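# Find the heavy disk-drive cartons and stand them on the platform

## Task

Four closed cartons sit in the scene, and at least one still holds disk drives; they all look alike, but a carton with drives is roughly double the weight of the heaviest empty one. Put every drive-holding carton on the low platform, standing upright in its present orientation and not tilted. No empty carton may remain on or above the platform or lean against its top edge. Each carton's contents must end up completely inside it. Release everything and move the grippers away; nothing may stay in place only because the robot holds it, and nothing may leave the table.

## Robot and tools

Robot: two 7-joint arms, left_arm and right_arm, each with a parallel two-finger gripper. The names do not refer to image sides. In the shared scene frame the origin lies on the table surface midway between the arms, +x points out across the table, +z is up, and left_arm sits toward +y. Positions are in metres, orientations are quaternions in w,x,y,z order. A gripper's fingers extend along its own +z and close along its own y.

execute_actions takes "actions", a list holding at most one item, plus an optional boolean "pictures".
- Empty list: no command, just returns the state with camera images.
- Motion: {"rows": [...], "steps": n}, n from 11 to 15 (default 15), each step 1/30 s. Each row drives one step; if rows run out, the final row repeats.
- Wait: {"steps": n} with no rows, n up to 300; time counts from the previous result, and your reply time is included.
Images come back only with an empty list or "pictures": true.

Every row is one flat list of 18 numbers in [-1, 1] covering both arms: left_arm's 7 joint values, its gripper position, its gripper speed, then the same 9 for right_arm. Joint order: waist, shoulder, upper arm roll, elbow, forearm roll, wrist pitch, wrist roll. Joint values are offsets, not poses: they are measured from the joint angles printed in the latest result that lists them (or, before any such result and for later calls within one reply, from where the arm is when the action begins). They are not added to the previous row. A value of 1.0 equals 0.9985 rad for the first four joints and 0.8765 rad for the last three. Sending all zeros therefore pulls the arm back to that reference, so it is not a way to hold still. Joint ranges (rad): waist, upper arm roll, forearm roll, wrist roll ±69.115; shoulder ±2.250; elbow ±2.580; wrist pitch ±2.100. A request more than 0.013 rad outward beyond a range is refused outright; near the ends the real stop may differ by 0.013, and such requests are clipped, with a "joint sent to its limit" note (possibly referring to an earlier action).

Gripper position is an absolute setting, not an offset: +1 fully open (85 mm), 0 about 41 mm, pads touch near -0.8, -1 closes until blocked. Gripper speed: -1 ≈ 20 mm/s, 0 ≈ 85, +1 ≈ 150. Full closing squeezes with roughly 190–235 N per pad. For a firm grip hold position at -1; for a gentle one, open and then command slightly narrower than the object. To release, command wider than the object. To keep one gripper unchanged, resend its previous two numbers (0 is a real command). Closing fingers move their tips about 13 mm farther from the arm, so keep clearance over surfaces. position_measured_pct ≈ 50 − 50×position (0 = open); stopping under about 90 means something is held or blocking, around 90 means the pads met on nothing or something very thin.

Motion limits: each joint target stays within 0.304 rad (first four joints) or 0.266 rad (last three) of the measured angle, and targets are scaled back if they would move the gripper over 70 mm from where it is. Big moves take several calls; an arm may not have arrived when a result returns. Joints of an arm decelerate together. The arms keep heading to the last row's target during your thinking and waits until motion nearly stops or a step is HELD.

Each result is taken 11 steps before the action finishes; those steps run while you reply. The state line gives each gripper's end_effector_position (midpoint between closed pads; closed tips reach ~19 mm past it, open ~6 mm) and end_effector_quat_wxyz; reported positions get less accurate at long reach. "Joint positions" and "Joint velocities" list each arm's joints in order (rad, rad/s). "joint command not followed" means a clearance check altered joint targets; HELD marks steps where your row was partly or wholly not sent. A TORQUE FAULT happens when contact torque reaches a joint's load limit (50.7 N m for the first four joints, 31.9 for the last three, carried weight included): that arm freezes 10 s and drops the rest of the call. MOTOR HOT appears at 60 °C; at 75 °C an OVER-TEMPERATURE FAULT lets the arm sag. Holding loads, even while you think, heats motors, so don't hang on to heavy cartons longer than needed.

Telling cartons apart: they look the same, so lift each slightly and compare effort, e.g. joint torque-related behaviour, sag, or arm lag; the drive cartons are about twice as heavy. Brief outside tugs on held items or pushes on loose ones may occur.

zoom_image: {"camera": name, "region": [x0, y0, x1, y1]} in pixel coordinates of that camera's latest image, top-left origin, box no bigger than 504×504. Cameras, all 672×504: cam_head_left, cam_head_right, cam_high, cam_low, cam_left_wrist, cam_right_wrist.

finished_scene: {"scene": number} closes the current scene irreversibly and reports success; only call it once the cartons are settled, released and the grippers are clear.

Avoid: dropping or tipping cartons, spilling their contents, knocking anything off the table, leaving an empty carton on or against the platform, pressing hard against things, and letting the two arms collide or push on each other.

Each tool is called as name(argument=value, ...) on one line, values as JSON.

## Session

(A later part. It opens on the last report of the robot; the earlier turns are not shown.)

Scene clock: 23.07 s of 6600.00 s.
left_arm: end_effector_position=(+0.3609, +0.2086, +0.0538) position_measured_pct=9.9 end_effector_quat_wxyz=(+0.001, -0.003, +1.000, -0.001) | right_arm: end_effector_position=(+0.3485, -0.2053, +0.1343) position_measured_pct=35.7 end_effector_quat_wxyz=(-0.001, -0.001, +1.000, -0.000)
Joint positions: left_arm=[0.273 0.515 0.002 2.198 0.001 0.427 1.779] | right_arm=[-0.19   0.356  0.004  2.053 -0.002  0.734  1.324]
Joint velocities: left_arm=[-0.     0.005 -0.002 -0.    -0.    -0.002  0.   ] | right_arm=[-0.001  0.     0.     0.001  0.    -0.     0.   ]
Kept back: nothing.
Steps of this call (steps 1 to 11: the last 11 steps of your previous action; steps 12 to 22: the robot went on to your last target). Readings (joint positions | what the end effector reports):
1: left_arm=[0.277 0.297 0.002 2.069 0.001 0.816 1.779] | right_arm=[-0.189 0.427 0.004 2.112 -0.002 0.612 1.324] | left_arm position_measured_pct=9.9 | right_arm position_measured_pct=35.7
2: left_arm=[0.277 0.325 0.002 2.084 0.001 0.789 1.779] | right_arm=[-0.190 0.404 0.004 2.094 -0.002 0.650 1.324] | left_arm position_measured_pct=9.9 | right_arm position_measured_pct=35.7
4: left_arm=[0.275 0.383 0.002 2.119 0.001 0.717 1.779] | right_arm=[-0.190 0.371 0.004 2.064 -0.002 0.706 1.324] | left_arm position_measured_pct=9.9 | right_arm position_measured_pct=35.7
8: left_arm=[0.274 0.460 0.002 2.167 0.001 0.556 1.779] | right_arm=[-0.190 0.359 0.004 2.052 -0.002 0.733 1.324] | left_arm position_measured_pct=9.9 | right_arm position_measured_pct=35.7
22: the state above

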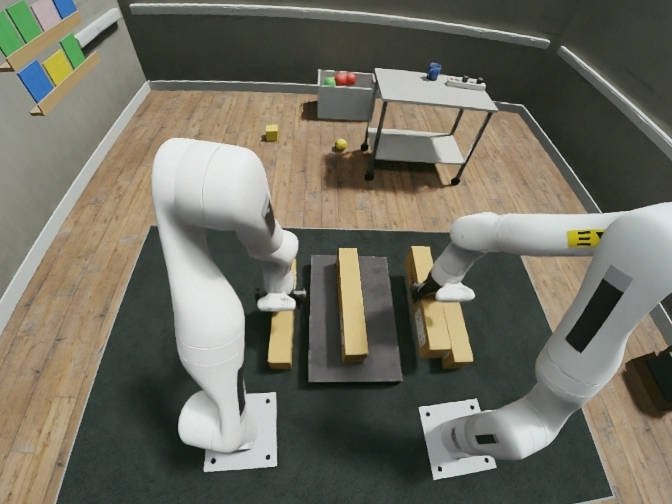

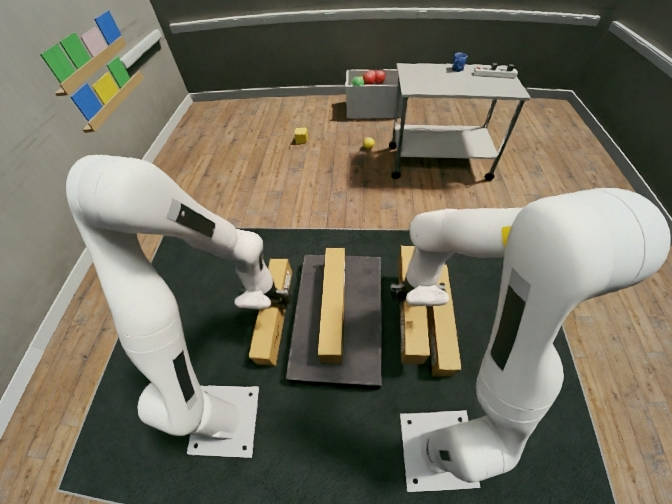

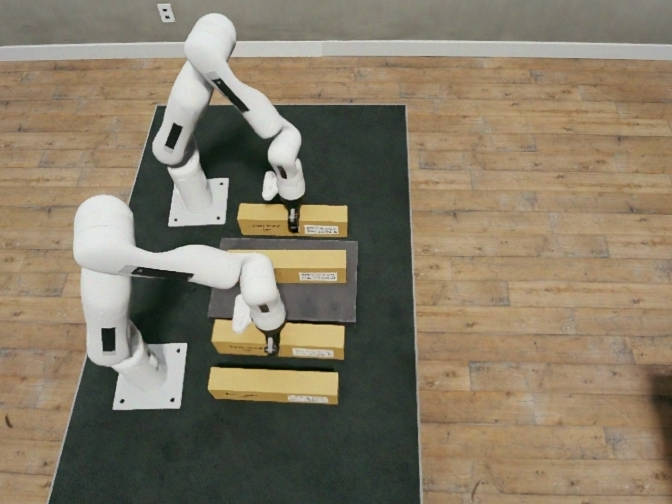

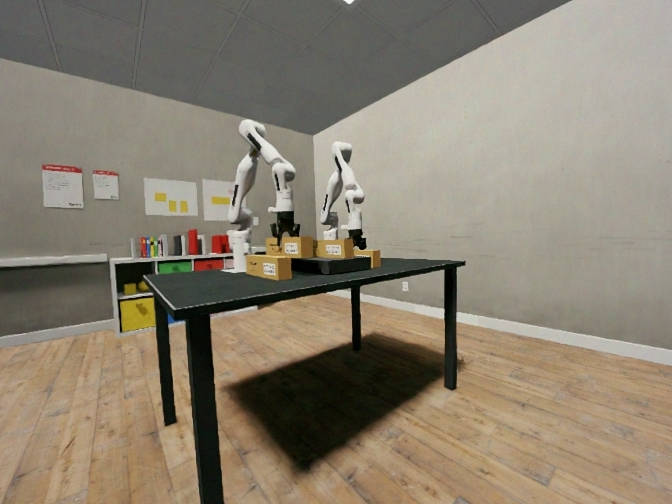

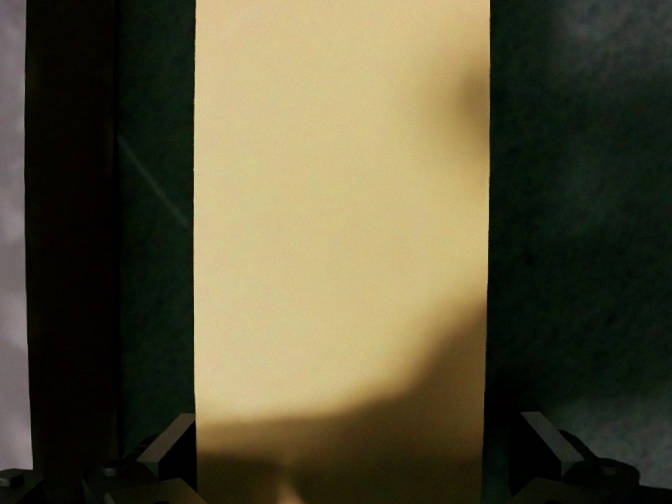

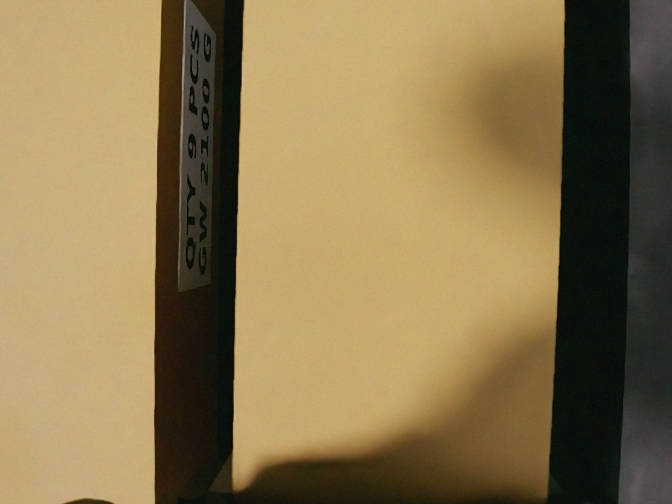

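execute_actions(actions=[{"rows":[[0.009,0,0,0,0,0,0,-1,-0.5,-0.328,0.074,0,-0.153,0,0.071,-0.374,-1,-0.5]]}])

execute_actions(actions=[{"steps":25}], pictures=true)

Scene clock: 23.53 s of 6600.00 s.
left_arm: end_effector_position=(+0.3600, +0.2057, +0.0538) position_measured_pct=12.7 end_effector_quat_wxyz=(+0.001, +0.001, +1.000, -0.001) | right_arm: end_effector_position=(+0.3498, -0.1929, +0.1332) position_measured_pct=35.7 end_effector_quat_wxyz=(-0.003, -0.005, +1.000, -0.002)
Joint positions: left_arm=[0.281 0.515 0.002 2.198 0.001 0.427 1.779] | right_arm=[-0.228  0.367  0.008  2.038  0.     0.742  1.296]
Joint velocities: left_arm=[-0.002  0.001 -0.002  0.    -0.002  0.001 -0.001] | right_arm=[-0.601  0.184  0.018 -0.26   0.006  0.121 -0.493]
Steps of this call (steps 1 to 10: the robot went on to your last target; steps 11 to 14: the first 4 steps of this action). Readings (joint positions | what the end effector reports):
11: left_arm=[0.274 0.515 0.001 2.198 0.001 0.427 1.779] | right_arm=[-0.191 0.356 0.004 2.053 -0.002 0.734 1.323] | left_arm position_measured_pct=9.9 | right_arm position_measured_pct=35.7
12: left_arm=[0.279 0.515 0.001 2.198 0.001 0.427 1.779] | right_arm=[-0.198 0.358 0.006 2.050 -0.001 0.736 1.319] | left_arm position_measured_pct=10.3 | right_arm position_measured_pct=35.7
14: the state above

Scene clock: 24.37 s of 6600.00 s.
left_arm: end_effector_position=(+0.3601, +0.2045, +0.0546) position_measured_pct=36.1 end_effector_quat_wxyz=(+0.001, +0.003, +1.000, -0.001) | right_arm: end_effector_position=(+0.3485, -0.0697, +0.1345) position_measured_pct=35.7 end_effector_quat_wxyz=(+0.000, -0.001, +1.000, +0.000)
Joint positions: left_arm=[0.283 0.513 0.003 2.198 0.002 0.428 1.779] | right_arm=[-0.517  0.439  0.004  1.906 -0.002  0.796  0.996]
Joint velocities: left_arm=[ 0.     0.    -0.003  0.     0.001  0.001  0.   ] | right_arm=[-0.     0.     0.001 -0.     0.    -0.    -0.   ]
Kept back: nothing.
Steps of this call (steps 1 to 11: the last 11 steps of your previous action; steps 12 to 25: the robot went on to your last target). Readings (joint positions | what the end effector reports):
1: left_arm=[0.281 0.515 0.002 2.198 0.001 0.427 1.779] | right_arm=[-0.250 0.374 0.008 2.028 0.000 0.747 1.277] | left_arm position_measured_pct=14.3 | right_arm position_measured_pct=35.7
2: left_arm=[0.281 0.515 0.002 2.198 0.001 0.427 1.779] | right_arm=[-0.279 0.383 0.009 2.016 0.000 0.752 1.253] | left_arm position_measured_pct=15.9 | right_arm position_measured_pct=35.7
4: left_arm=[0.281 0.515 0.002 2.198 0.001 0.427 1.779] | right_arm=[-0.343 0.399 0.007 1.987 -0.001 0.763 1.190] | left_arm position_measured_pct=19.8 | right_arm position_measured_pct=35.7
8: left_arm=[0.281 0.515 0.002 2.198 0.001 0.427 1.779] | right_arm=[-0.460 0.426 0.003 1.931 -0.003 0.784 1.057] | left_arm position_measured_pct=27.0 | right_arm position_measured_pct=35.7
25: the state above

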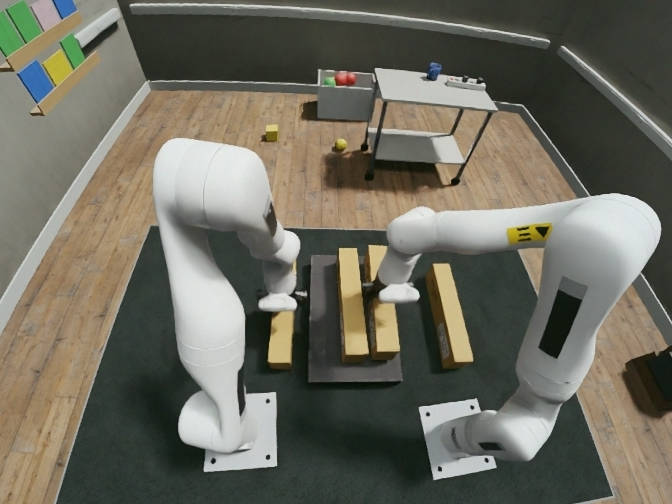

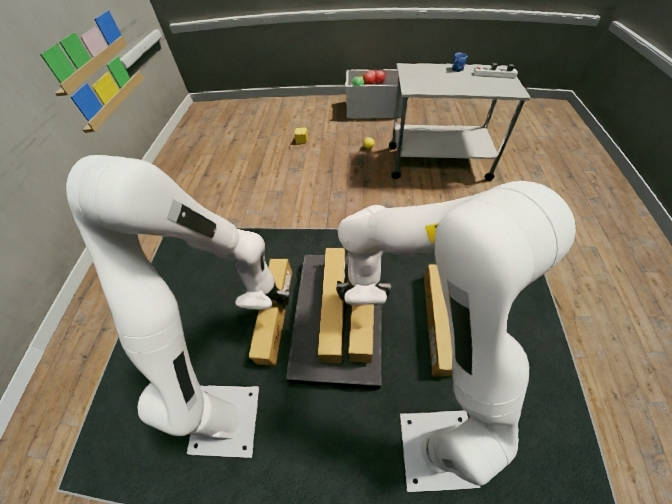

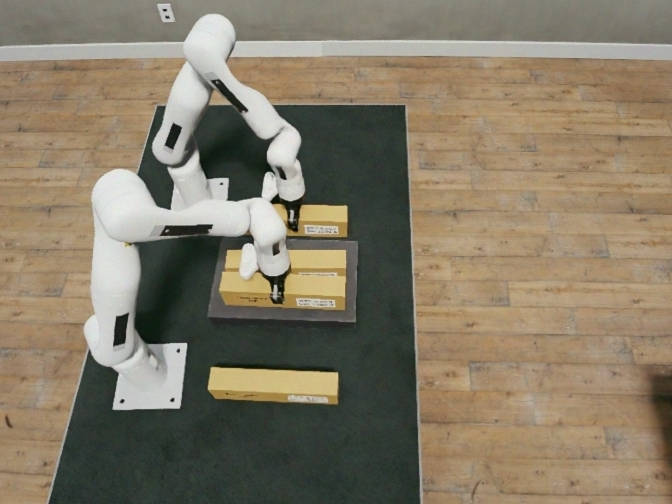

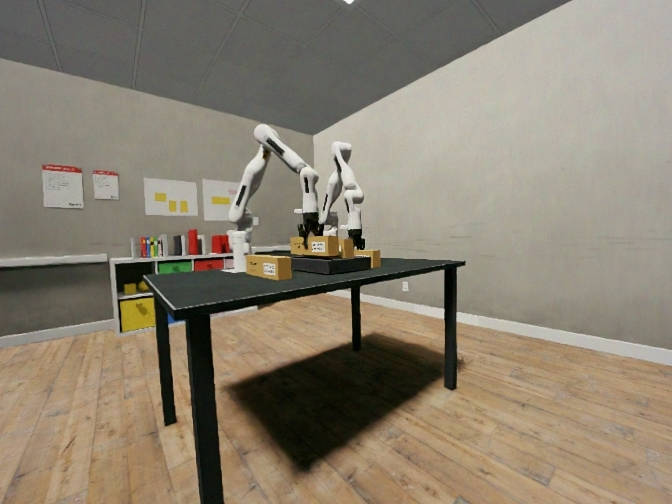

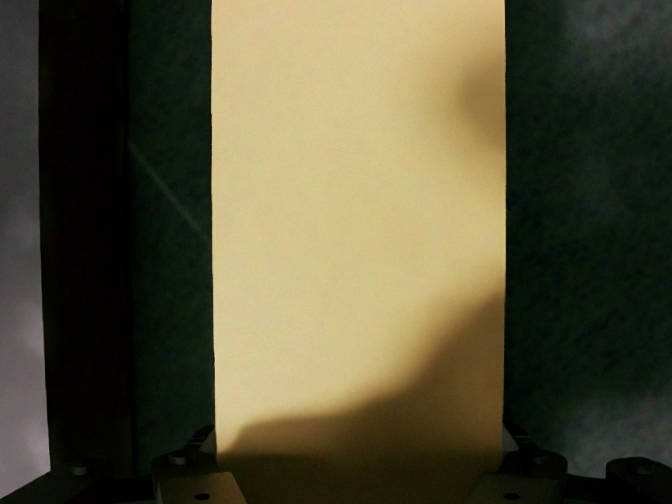

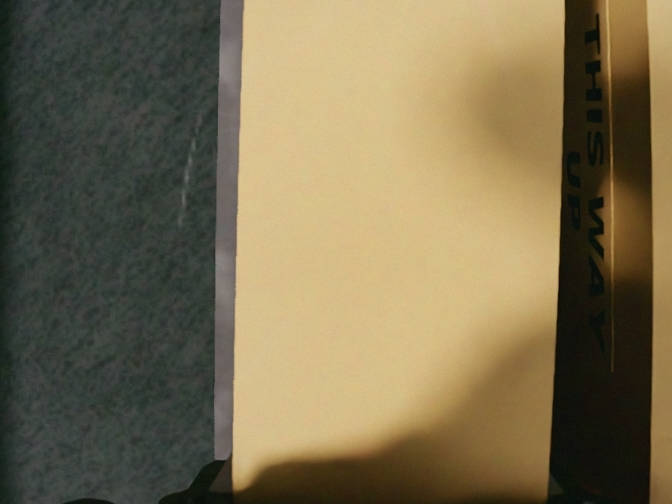

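execute_actions(actions=[{"rows":[[0,-0.02,0,0,0,0.023,0,-1,-0.5,0,0,0,0.002,0,-0.016,0,-1,-0.5],[0,-0.04,0,0,0,0.046,0,-1,-0.5,0,0.008,0,0.008,0,-0.032,0,-1,-0.5],[0,-0.06,0,0,0,0.0685,0,-1,-0.5,0,0.016,0,0.014,0,-0.048,0,-1,-0.5],[0,-0.06,0,0,0,0.0685,0,-1,-0.5,0,0.025,0,0.021,0,-0.064,0,-1,-0.5]]}])

execute_actions(actions=[{"steps":20}])

Scene clock: 26.33 s of 6600.00 s.
left_arm: end_effector_position=(+0.3568, +0.2054, +0.0646) position_measured_pct=36.1 end_effector_quat_wxyz=(+0.001, +0.003, +1.000, -0.001) | right_arm: end_effector_position=(+0.3476, -0.0703, +0.1228) position_measured_pct=35.7 end_effector_quat_wxyz=(-0.002, -0.001, +1.000, -0.001)
Joint positions: left_arm=[0.283 0.482 0.003 2.2   0.002 0.457 1.779] | right_arm=[-0.517  0.461  0.004  1.92  -0.002  0.765  0.996]
Joint velocities: left_arm=[-0.    -0.419  0.005  0.008  0.002  0.467 -0.001] | right_arm=[-0.001  0.229 -0.002  0.184  0.    -0.381  0.   ]
Steps of this call (steps 1 to 15: the robot went on to your last target; steps 16 to 55: nothing new was sent; steps 56 to 59: the first 4 steps of this action). Readings (joint positions | what the end effector reports):
56: left_arm=[0.283 0.511 0.003 2.198 0.002 0.428 1.779] | right_arm=[-0.517 0.441 0.004 1.906 -0.002 0.795 0.996] | left_arm position_measured_pct=36.1 | right_arm position_measured_pct=35.7
57: left_arm=[0.283 0.507 0.003 2.199 0.002 0.432 1.779] | right_arm=[-0.517 0.446 0.004 1.909 -0.002 0.788 0.996] | left_arm position_measured_pct=36.1 | right_arm position_measured_pct=35.7
59: the state above

Scene clock: 27.00 s of 6600.00 s.
left_arm: end_effector_position=(+0.3514, +0.2065, +0.0717) position_measured_pct=36.1 end_effector_quat_wxyz=(-0.004, +0.003, +1.000, -0.000) | right_arm: end_effector_position=(+0.3481, -0.0702, +0.1168) position_measured_pct=35.7 end_effector_quat_wxyz=(+0.001, -0.001, +1.000, +0.000)
Joint positions: left_arm=[0.283 0.46  0.003 2.201 0.002 0.487 1.779] | right_arm=[-0.517  0.47   0.004  1.93  -0.002  0.74   0.996]
Joint velocities: left_arm=[-0.    -0.    -0.001 -0.     0.001  0.     0.   ] | right_arm=[-0.003  0.     0.    -0.     0.     0.    -0.   ]
Kept back: nothing.
Steps of this call (steps 1 to 11: the last 11 steps of your previous action; steps 12 to 20: the robot went on to your last target). Readings (joint positions | what the end effector reports):
1: left_arm=[0.283 0.471 0.003 2.200 0.002 0.471 1.779] | right_arm=[-0.517 0.468 0.003 1.926 -0.002 0.752 0.996] | left_arm position_measured_pct=36.1 | right_arm position_measured_pct=35.7
2: left_arm=[0.283 0.464 0.003 2.200 0.002 0.481 1.779] | right_arm=[-0.517 0.471 0.003 1.930 -0.002 0.745 0.996] | left_arm position_measured_pct=36.1 | right_arm position_measured_pct=35.7
4: left_arm=[0.283 0.463 0.003 2.201 0.002 0.488 1.779] | right_arm=[-0.517 0.469 0.004 1.930 -0.002 0.741 0.996] | left_arm position_measured_pct=36.1 | right_arm position_measured_pct=35.7
8: left_arm=[0.283 0.461 0.003 2.201 0.002 0.488 1.779] | right_arm=[-0.517 0.470 0.004 1.930 -0.002 0.740 0.996] | left_arm position_measured_pct=36.1 | right_arm position_measured_pct=35.7
20: the state above

Landed. Release right, zero-test left.

execute_actions(actions=[{"rows":[[0,0,0,0,0,0,0,-1,-0.5,0,0.002,0,0,0,0,0,0.7,0]]}])

execute_actions(actions=[{"steps":12}])

Scene clock: 33.93 s of 6600.00 s.
left_arm: end_effector_position=(+0.3481, +0.2073, +0.0690) position_measured_pct=36.1 end_effector_quat_wxyz=(-0.009, +0.003, +1.000, +0.001) | right_arm: end_effector_position=(+0.3481, -0.0712, +0.1162) position_measured_pct=31.3 end_effector_quat_wxyz=(-0.000, -0.001, +1.000, -0.001)
Joint positions: left_arm=[0.283 0.467 0.003 2.204 0.002 0.487 1.779] | right_arm=[-0.516  0.471  0.005  1.93  -0.001  0.741  0.996]
Joint velocities: left_arm=[ 0.001  0.    -0.001  0.021  0.     0.015 -0.001] | right_arm=[ 0.002 -0.008  0.002  0.001 -0.007 -0.01  -0.001]
Steps of this call (steps 1 to 15: the robot went on to your last target; steps 16 to 90: nothing new was sent; then 3.80 s passed at rest; steps 91 to 94: the first 4 steps of this action). Readings (joint positions | what the end effector reports):
91: left_arm=[0.283 0.462 0.003 2.201 0.002 0.487 1.779] | right_arm=[-0.517 0.471 0.004 1.931 -0.002 0.740 0.996] | left_arm position_measured_pct=36.1 | right_arm position_measured_pct=35.7
92: left_arm=[0.283 0.466 0.003 2.202 0.002 0.486 1.779] | right_arm=[-0.517 0.472 0.004 1.930 -0.002 0.740 0.996] | left_arm position_measured_pct=36.1 | right_arm position_measured_pct=35.7
94: the state above

Scene clock: 34.33 s of 6600.00 s.
left_arm: end_effector_position=(+0.3482, +0.2073, +0.0688) position_measured_pct=36.1 end_effector_quat_wxyz=(-0.009, +0.003, +1.000, +0.001) | right_arm: end_effector_position=(+0.3481, -0.0710, +0.1162) position_measured_pct=15.1 end_effector_quat_wxyz=(-0.000, -0.001, +1.000, -0.001)
Joint positions: left_arm=[0.283 0.468 0.003 2.204 0.002 0.487 1.779] | right_arm=[-0.516  0.471  0.005  1.93  -0.002  0.741  0.996]
Joint velocities: left_arm=[ 0.     0.    -0.001 -0.    -0.001  0.    -0.001] | right_arm=[-0.001  0.     0.     0.002  0.     0.    -0.   ]
Kept back: nothing.
Steps of this call (steps 1 to 11: the last 11 steps of your previous action; step 12: the robot went on to your last target). Readings (joint positions | what the end effector reports):
1: left_arm=[0.283 0.467 0.003 2.205 0.002 0.488 1.779] | right_arm=[-0.516 0.471 0.005 1.930 -0.002 0.741 0.996] | left_arm position_measured_pct=36.1 | right_arm position_measured_pct=28.6
2: left_arm=[0.283 0.467 0.003 2.205 0.002 0.487 1.779] | right_arm=[-0.516 0.471 0.005 1.930 -0.002 0.741 0.996] | left_arm position_measured_pct=36.1 | right_arm position_measured_pct=25.8
4: left_arm=[0.283 0.468 0.003 2.204 0.002 0.487 1.779] | right_arm=[-0.516 0.471 0.005 1.930 -0.002 0.741 0.996] | left_arm position_measured_pct=36.1 | right_arm position_measured_pct=19.8
8: left_arm=[0.283 0.468 0.003 2.204 0.002 0.487 1.779] | right_arm=[-0.516 0.471 0.004 1.930 -0.002 0.741 0.996] | left_arm position_measured_pct=36.1 | right_arm position_measured_pct=15.1
12: the state above

execute_actions(actions=[{"rows":[[0,-0.155,0,-0.098,0,0.255,0,-1,-0.5,0,-0.12,0,-0.09,0,0.24,0,0.7,0]]}])

execute_actions(actions=[{"steps":13}])

execute_actions(actions=[{"rows":[[0.282,0.076,0,-0.149,0,0.068,0.326,-1,-0.5,0.6,-0.15,0,0.1,0,0.057,0.6,0.7,0]]}])

execute_actions(actions=[{"steps":25}], pictures=true)

Scene clock: 35.00 s of 6600.00 s.
left_arm: end_effector_position=(+0.3518, +0.2065, +0.0842) position_measured_pct=36.1 end_effector_quat_wxyz=(-0.005, +0.003, +1.000, +0.000) | right_arm: end_effector_position=(+0.3489, -0.0699, +0.1365) position_measured_pct=15.1 end_effector_quat_wxyz=(+0.002, -0.001, +1.000, +0.001)
Joint positions: left_arm=[0.283 0.43  0.003 2.185 0.002 0.537 1.779] | right_arm=[-0.516  0.434  0.004  1.906 -0.002  0.797  0.996]
Joint velocities: left_arm=[-0.    -0.602 -0.001 -0.359  0.     0.856  0.001] | right_arm=[ 0.    -0.602 -0.    -0.427  0.001  0.988 -0.   ]
Steps of this call (steps 1 to 15: the robot went on to your last target; step 16: nothing new was sent; steps 17 to 20: the first 4 steps of this action). Readings (joint positions | what the end effector reports):
17: left_arm=[0.283 0.466 0.003 2.204 0.002 0.488 1.779] | right_arm=[-0.516 0.470 0.004 1.930 -0.002 0.742 0.996] | left_arm position_measured_pct=36.1 | right_arm position_measured_pct=15.1
18: left_arm=[0.283 0.460 0.003 2.201 0.002 0.497 1.779] | right_arm=[-0.516 0.464 0.004 1.926 -0.002 0.751 0.996] | left_arm position_measured_pct=36.1 | right_arm position_measured_pct=15.1
20: the state above

Scene clock: 35.43 s of 6600.00 s.
left_arm: end_effector_position=(+0.3585, +0.2051, +0.1340) position_measured_pct=36.1 end_effector_quat_wxyz=(-0.001, +0.003, +1.000, -0.001) | right_arm: end_effector_position=(+0.3457, -0.0724, +0.1853) position_measured_pct=15.1 end_effector_quat_wxyz=(-0.001, -0.001, +1.000, -0.001)
Joint positions: left_arm=[0.283 0.322 0.003 2.111 0.002 0.71  1.779] | right_arm=[-0.516  0.352  0.005  1.841 -0.002  0.951  0.996]
Joint velocities: left_arm=[-0.    -0.011 -0.    -0.002 -0.001 -0.002 -0.   ] | right_arm=[-0.001 -0.007 -0.    -0.002  0.    -0.001  0.   ]
Kept back: nothing.
Steps of this call (steps 1 to 11: the last 11 steps of your previous action; steps 12 to 13: the robot went on to your last target). Readings (joint positions | what the end effector reports):
1: left_arm=[0.283 0.407 0.003 2.171 0.002 0.570 1.779] | right_arm=[-0.516 0.413 0.004 1.890 -0.002 0.834 0.996] | left_arm position_measured_pct=36.1 | right_arm position_measured_pct=15.1
2: left_arm=[0.283 0.382 0.003 2.154 0.002 0.608 1.779] | right_arm=[-0.516 0.391 0.004 1.873 -0.002 0.873 0.996] | left_arm position_measured_pct=36.1 | right_arm position_measured_pct=15.1
4: left_arm=[0.283 0.345 0.003 2.125 0.002 0.671 1.779] | right_arm=[-0.516 0.364 0.004 1.849 -0.002 0.929 0.996] | left_arm position_measured_pct=36.1 | right_arm position_measured_pct=15.1
8: left_arm=[0.283 0.325 0.003 2.110 0.002 0.709 1.779] | right_arm=[-0.516 0.355 0.005 1.841 -0.002 0.951 0.996] | left_arm position_measured_pct=36.1 | right_arm position_measured_pct=15.1
13: the state above

Scene clock: 35.57 s of 6600.00 s.
left_arm: end_effector_position=(+0.3595, +0.1931, +0.1332) position_measured_pct=36.1 end_effector_quat_wxyz=(-0.002, +0.006, +1.000, +0.001) | right_arm: end_effector_position=(+0.3482, -0.0876, +0.1901) position_measured_pct=15.1 end_effector_quat_wxyz=(+0.000, +0.004, +1.000, +0.001)
Joint positions: left_arm=[ 0.321  0.334 -0.001  2.095 -0.001  0.718  1.81 ] | right_arm=[-0.477  0.333  0.002  1.852 -0.002  0.956  1.024]
Joint velocities: left_arm=[ 0.607  0.197 -0.013 -0.28  -0.006  0.125  0.538] | right_arm=[ 0.613 -0.296 -0.004  0.185 -0.     0.09   0.493]
Steps of this call (steps 1 to 4: the first 4 steps of this action). Readings (joint positions | what the end effector reports):
1: left_arm=[0.284 0.322 0.002 2.111 0.001 0.710 1.780] | right_arm=[-0.514 0.351 0.004 1.841 -0.002 0.951 0.997] | left_arm position_measured_pct=36.1 | right_arm position_measured_pct=15.1
2: left_arm=[0.291 0.324 0.001 2.108 0.000 0.712 1.785] | right_arm=[-0.507 0.348 0.003 1.843 -0.002 0.952 1.001] | left_arm position_measured_pct=36.1 | right_arm position_measured_pct=15.1
4: the state above

Scene clock: 36.40 s of 6600.00 s.
left_arm: end_effector_position=(+0.3602, +0.0966, +0.1338) position_measured_pct=36.1 end_effector_quat_wxyz=(-0.001, +0.001, +1.000, -0.001) | right_arm: end_effector_position=(+0.3447, -0.3014, +0.2154) position_measured_pct=15.1 end_effector_quat_wxyz=(-0.001, +0.035, +0.999, +0.000)
Joint positions: left_arm=[0.564 0.406 0.002 1.968 0.002 0.769 2.065] | right_arm=[ 0.081  0.203  0.005  1.94  -0.002  1.001  1.522]
Joint velocities: left_arm=[ 0.001  0.001  0.     0.    -0.001 -0.001 -0.   ] | right_arm=[ 0.021 -0.003  0.     0.001  0.    -0.     0.   ]
Kept back: nothing.
Steps of this call (steps 1 to 11: the last 11 steps of your previous action; steps 12 to 25: the robot went on to your last target). Readings (joint positions | what the end effector reports):
1: left_arm=[0.344 0.341 -0.001 2.084 -0.001 0.723 1.830] | right_arm=[-0.454 0.322 0.002 1.859 -0.002 0.959 1.043] | left_arm position_measured_pct=36.1 | right_arm position_measured_pct=15.1
2: left_arm=[0.373 0.350 -0.002 2.070 -0.001 0.728 1.857] | right_arm=[-0.425 0.309 0.002 1.867 -0.002 0.963 1.066] | left_arm position_measured_pct=36.1 | right_arm position_measured_pct=15.1
4: left_arm=[0.439 0.371 -0.000 2.036 0.000 0.742 1.925] | right_arm=[-0.359 0.285 0.003 1.883 -0.002 0.972 1.123] | left_arm position_measured_pct=36.1 | right_arm position_measured_pct=15.1
8: left_arm=[0.536 0.397 0.006 1.979 0.004 0.762 2.039] | right_arm=[-0.222 0.252 0.004 1.907 -0.002 0.984 1.243] | left_arm position_measured_pct=36.1 | right_arm position_measured_pct=15.1
25: the state above

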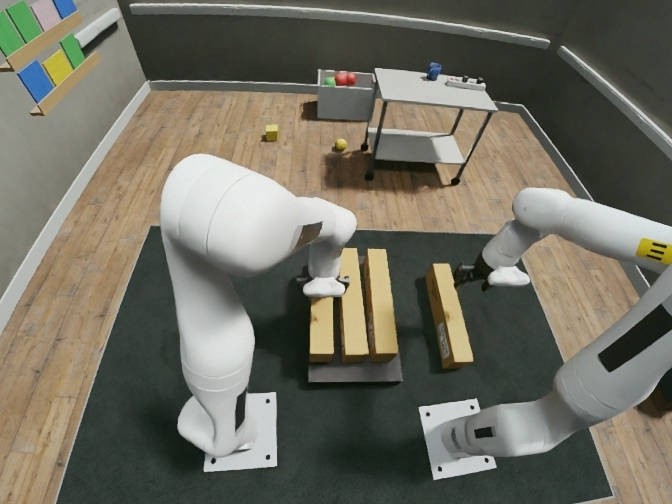

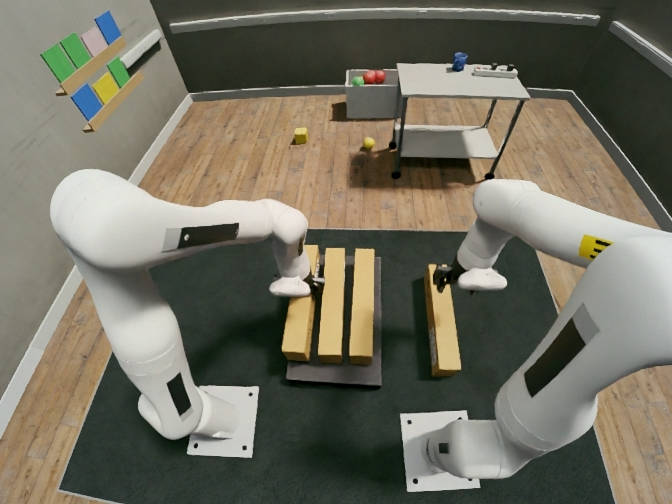

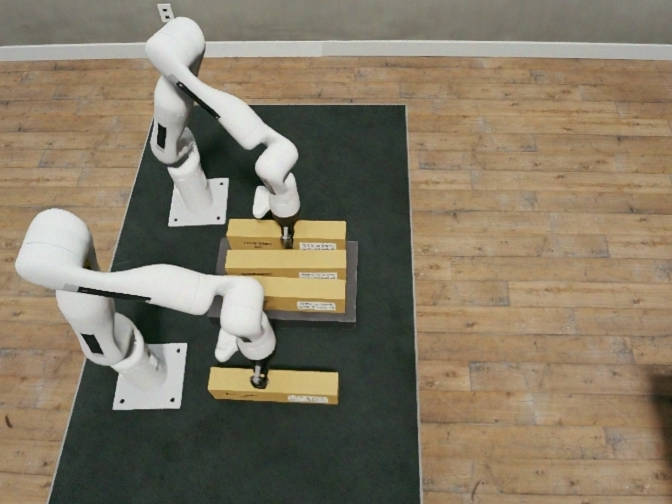

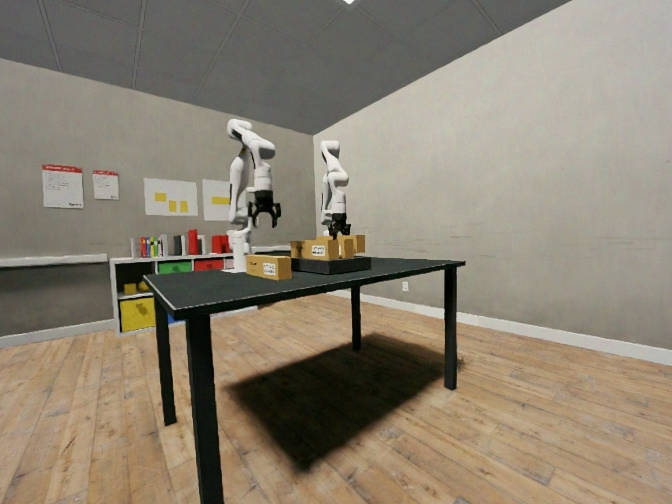

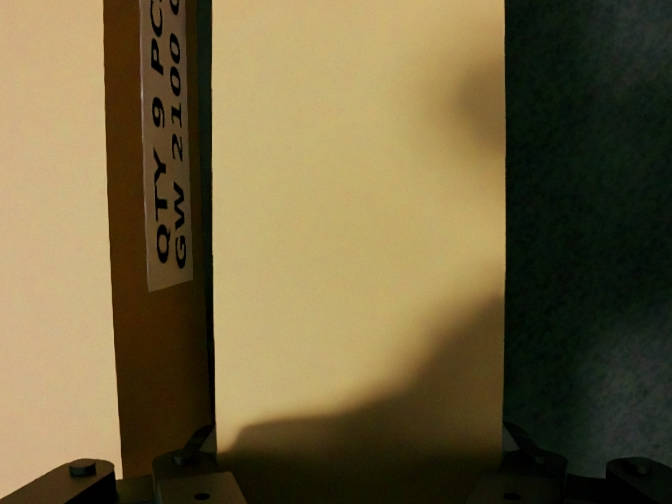

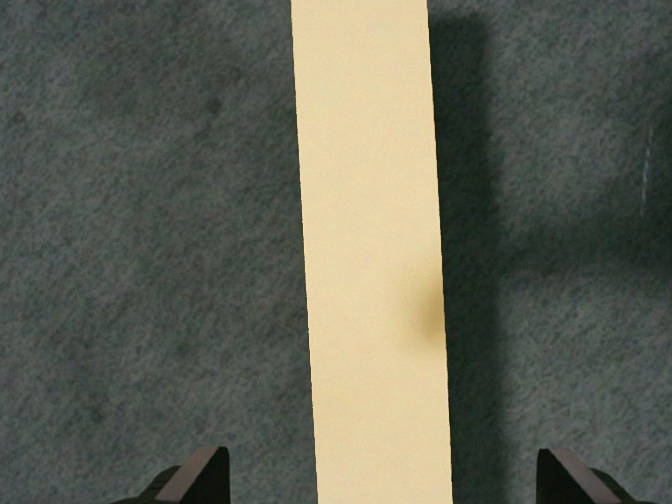

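execute_actions(actions=[{"rows":[[0.012,0,0,0.002,0,-0.016,0.012,-1,-0.5,0,0,0,0,0,0,0,0.7,0],[0.012,0.008,0,0.008,0,-0.032,0.012,-1,-0.5,0,0,0,0,0,0,0,0.7,0],[0.012,0.017,0,0.014,0,-0.048,0.012,-1,-0.5,0,0,0,0,0,0,0,0.7,0],[0.012,0.03,0,0.02,0,-0.066,0.012,-1,-0.5,0,0,0,0,0,0,0,0.7,0]]}])

execute_actions(actions=[{"rows":[[0,0,0,0,0,0,0,0.65,0,0,0,0,0,0,0,0,0.7,0]]}])

execute_actions(actions=[{"rows":[[0,-0.15,0,-0.1,0,0.285,0,0.65,0,0,0,0,0,0,0,0,0.7,0]]}])

execute_actions(actions=[{"rows":[[-0.6,-0.15,0,0.1,0,0.057,-0.6,0.65,0,0,0,0,0,0,0,0,0.7,0]]}])

execute_actions(actions=[{"steps":30}], pictures=true)

Scene clock: 37.23 s of 6600.00 s.
left_arm: end_effector_position=(+0.3571, +0.0931, +0.1228) position_measured_pct=36.1 end_effector_quat_wxyz=(-0.003, +0.001, +1.000, -0.000) | right_arm: end_effector_position=(+0.3447, -0.3014, +0.2154) position_measured_pct=15.1 end_effector_quat_wxyz=(-0.001, +0.035, +0.999, +0.000)
Joint positions: left_arm=[0.575 0.428 0.003 1.981 0.002 0.738 2.075] | right_arm=[ 0.081  0.203  0.004  1.94  -0.002  1.001  1.522]
Joint velocities: left_arm=[ 0.007  0.262  0.029  0.165  0.016 -0.37   0.026] | right_arm=[ 0.    -0.     0.001 -0.001  0.001  0.     0.   ]
Steps of this call (steps 1 to 21: the robot went on to your last target; steps 22 to 25: the first 4 steps of this action). Readings (joint positions | what the end effector reports):
22: left_arm=[0.566 0.408 0.002 1.968 0.001 0.768 2.066] | right_arm=[0.082 0.203 0.005 1.940 -0.001 1.001 1.522] | left_arm position_measured_pct=36.1 | right_arm position_measured_pct=15.1
23: left_arm=[0.572 0.412 0.001 1.971 0.000 0.762 2.069] | right_arm=[0.081 0.203 0.005 1.940 -0.001 1.001 1.522] | left_arm position_measured_pct=36.1 | right_arm position_measured_pct=15.1
25: the state above

Scene clock: 37.73 s of 6600.00 s.
left_arm: end_effector_position=(+0.3574, +0.0949, +0.1154) position_measured_pct=31.7 end_effector_quat_wxyz=(-0.002, -0.000, +1.000, +0.001) | right_arm: end_effector_position=(+0.3447, -0.3014, +0.2154) position_measured_pct=15.1 end_effector_quat_wxyz=(-0.001, +0.035, +0.999, +0.000)
Joint positions: left_arm=[0.574 0.441 0.    1.992 0.001 0.713 2.075] | right_arm=[ 0.081  0.203  0.005  1.94  -0.002  1.001  1.522]
Joint velocities: left_arm=[ 0.004 -0.006  0.008 -0.01   0.012 -0.017  0.004] | right_arm=[ 0.    -0.    -0.    -0.003 -0.     0.     0.   ]
Steps of this call (steps 1 to 11: the last 11 steps of your previous action; steps 12 to 15: the first 4 steps of this action, its rows measured from where the robot was after step 11). Readings (joint positions | what the end effector reports):
11: left_arm=[0.576 0.441 0.002 1.992 0.001 0.712 2.075] | right_arm=[0.081 0.203 0.005 1.940 -0.002 1.001 1.522] | left_arm position_measured_pct=36.1 | right_arm position_measured_pct=15.1
12: left_arm=[0.575 0.442 0.002 1.992 0.001 0.712 2.075] | right_arm=[0.081 0.203 0.005 1.940 -0.002 1.001 1.522] | left_arm position_measured_pct=36.1 | right_arm position_measured_pct=15.1
13: left_arm=[0.575 0.443 0.001 1.992 0.001 0.712 2.075] | right_arm=[0.081 0.203 0.005 1.940 -0.002 1.001 1.522] | left_arm position_measured_pct=36.1 | right_arm position_measured_pct=15.1
15: the state above

Scene clock: 38.23 s of 6600.00 s.
left_arm: end_effector_position=(+0.3583, +0.0934, +0.1348) position_measured_pct=17.9 end_effector_quat_wxyz=(+0.001, +0.000, +1.000, -0.001) | right_arm: end_effector_position=(+0.3447, -0.3014, +0.2154) position_measured_pct=15.1 end_effector_quat_wxyz=(-0.001, +0.035, +0.999, +0.000)
Joint positions: left_arm=[0.575 0.402 0.002 1.97  0.001 0.767 2.075] | right_arm=[ 0.081  0.203  0.005  1.94  -0.002  1.001  1.522]
Joint velocities: left_arm=[-0.001 -0.605  0.001 -0.382 -0.001  0.938 -0.   ] | right_arm=[-0. -0. -0.  0. -0.  0. -0.]
Steps of this call (steps 1 to 11: the last 11 steps of your previous action; steps 12 to 15: the first 4 steps of this action, its rows measured from where the robot was after step 11). Readings (joint positions | what the end effector reports):
11: left_arm=[0.575 0.440 0.001 1.992 0.001 0.713 2.075] | right_arm=[0.081 0.203 0.005 1.940 -0.002 1.001 1.522] | left_arm position_measured_pct=17.9 | right_arm position_measured_pct=15.1
12: left_arm=[0.575 0.439 0.001 1.991 0.001 0.714 2.075] | right_arm=[0.081 0.203 0.005 1.940 -0.002 1.001 1.522] | left_arm position_measured_pct=17.9 | right_arm position_measured_pct=15.1
13: left_arm=[0.575 0.432 0.001 1.988 0.001 0.723 2.075] | right_arm=[0.081 0.203 0.005 1.940 -0.002 1.001 1.522] | left_arm position_measured_pct=17.9 | right_arm position_measured_pct=15.1
15: the state above

Scene clock: 38.73 s of 6600.00 s.
left_arm: end_effector_position=(+0.3539, +0.1118, +0.1997) position_measured_pct=17.9 end_effector_quat_wxyz=(-0.002, -0.005, +1.000, -0.000) | right_arm: end_effector_position=(+0.3447, -0.3014, +0.2154) position_measured_pct=15.1 end_effector_quat_wxyz=(-0.001, +0.035, +0.999, +0.000)
Joint positions: left_arm=[0.535 0.272 0.003 1.904 0.002 0.967 2.047] | right_arm=[ 0.081  0.203  0.005  1.94  -0.002  1.001  1.522]
Joint velocities: left_arm=[-0.616 -0.297  0.002  0.196 -0.001  0.09  -0.493] | right_arm=[-0.001 -0.001 -0.     0.001  0.     0.     0.   ]
Steps of this call (steps 1 to 11: the last 11 steps of your previous action; steps 12 to 15: the first 4 steps of this action, its rows measured from where the robot was after step 11). Readings (joint positions | what the end effector reports):
11: left_arm=[0.575 0.293 0.001 1.892 0.001 0.963 2.075] | right_arm=[0.081 0.203 0.005 1.940 -0.002 1.001 1.522] | left_arm position_measured_pct=17.9 | right_arm position_measured_pct=15.1
12: left_arm=[0.573 0.291 0.001 1.892 0.001 0.963 2.074] | right_arm=[0.081 0.203 0.005 1.940 -0.002 1.001 1.522] | left_arm position_measured_pct=17.9 | right_arm position_measured_pct=15.1
13: left_arm=[0.566 0.288 0.002 1.895 0.001 0.963 2.070] | right_arm=[0.081 0.203 0.005 1.940 -0.002 1.001 1.522] | left_arm position_measured_pct=17.9 | right_arm position_measured_pct=15.1
15: the state above

Scene clock: 39.73 s of 6600.00 s.
left_arm: end_effector_position=(+0.3593, +0.3069, +0.2219) position_measured_pct=17.9 end_effector_quat_wxyz=(-0.003, -0.036, +0.999, -0.001) | right_arm: end_effector_position=(+0.3447, -0.3014, +0.2154) position_measured_pct=15.1 end_effector_quat_wxyz=(-0.001, +0.035, +0.999, +0.000)
Joint positions: left_arm=[-0.024  0.143  0.001  1.992  0.001  1.012  1.549] | right_arm=[ 0.081  0.203  0.005  1.94  -0.002  1.001  1.522]
Joint velocities: left_arm=[-0.005 -0.001  0.001 -0.     0.     0.001  0.   ] | right_arm=[-0.001  0.     0.     0.001  0.     0.    -0.   ]
Kept back: nothing.
Steps of this call (steps 1 to 11: the last 11 steps of your previous action; steps 12 to 30: the robot went on to your last target). Readings (joint positions | what the end effector reports):
1: left_arm=[0.512 0.261 0.003 1.912 0.002 0.971 2.028] | right_arm=[0.081 0.203 0.005 1.940 -0.002 1.001 1.522] | left_arm position_measured_pct=17.9 | right_arm position_measured_pct=15.1
2: left_arm=[0.483 0.248 0.003 1.921 0.002 0.975 2.004] | right_arm=[0.081 0.203 0.005 1.940 -0.002 1.001 1.522] | left_arm position_measured_pct=17.9 | right_arm position_measured_pct=15.1
4: left_arm=[0.413 0.223 0.002 1.938 0.001 0.985 1.945] | right_arm=[0.081 0.203 0.005 1.940 -0.002 1.001 1.522] | left_arm position_measured_pct=17.9 | right_arm position_measured_pct=15.1
8: left_arm=[0.267 0.188 0.001 1.962 0.001 0.997 1.817] | right_arm=[0.081 0.203 0.005 1.940 -0.002 1.001 1.522] | left_arm position_measured_pct=17.9 | right_arm position_measured_pct=15.1
30: the state above

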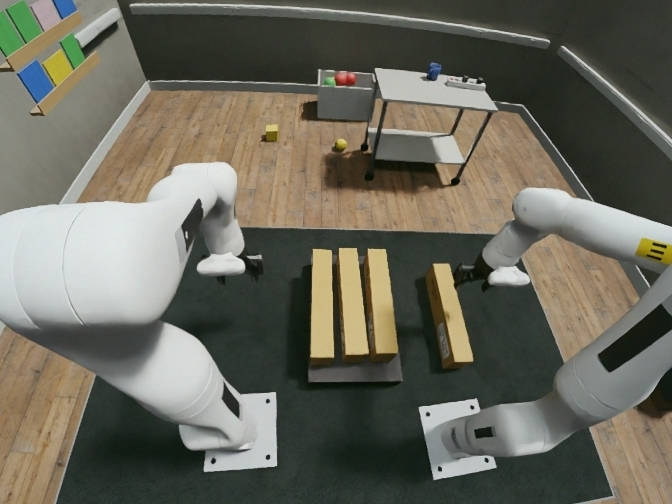

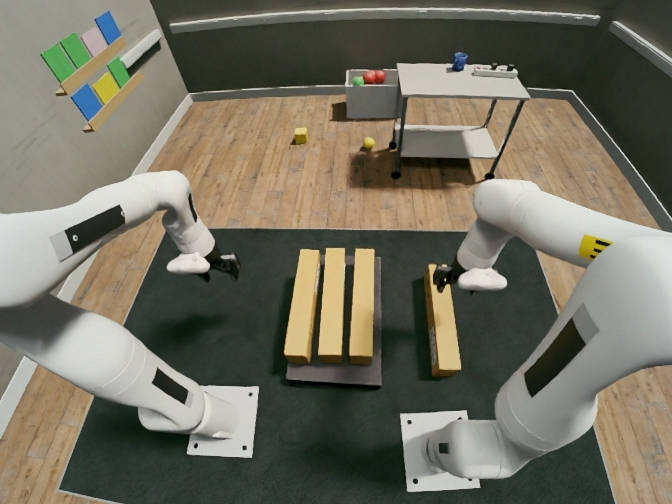

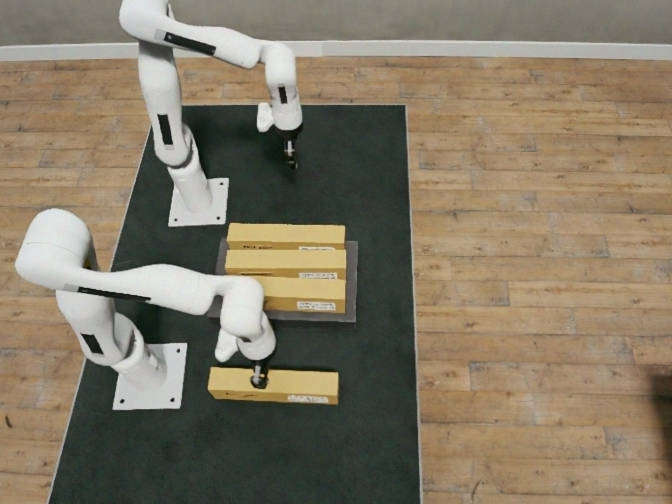

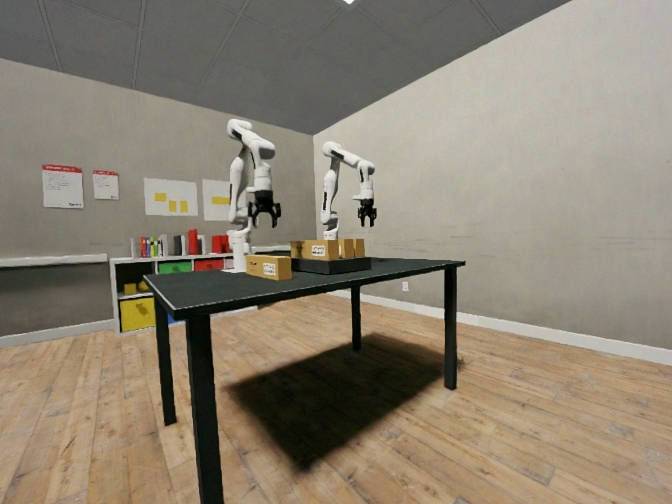

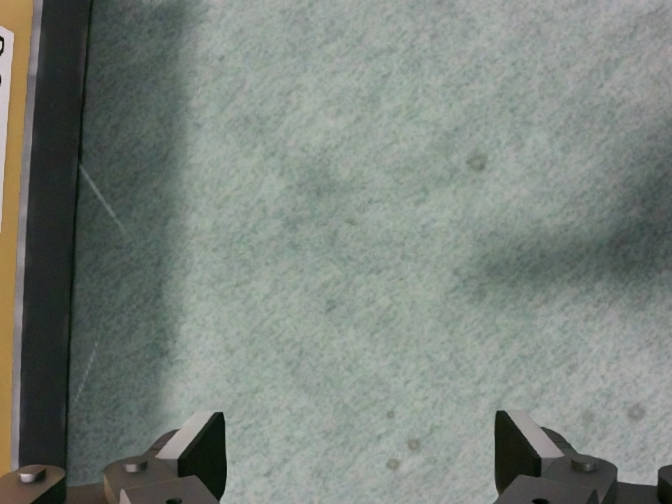

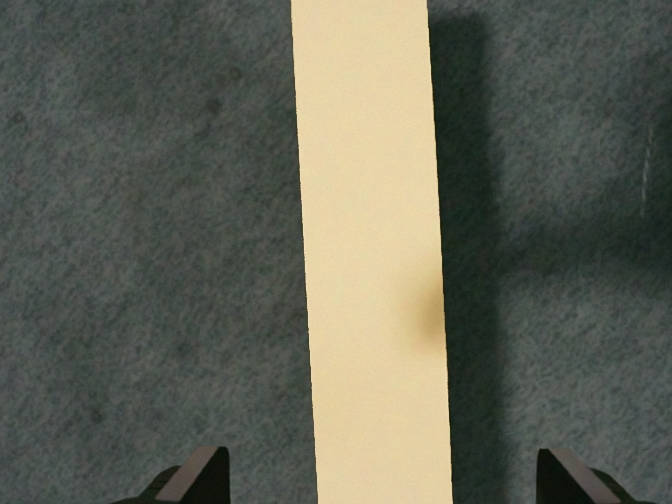

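Just inside the edge.

finished_scene(scene=1)

The scene is finished: the task was done.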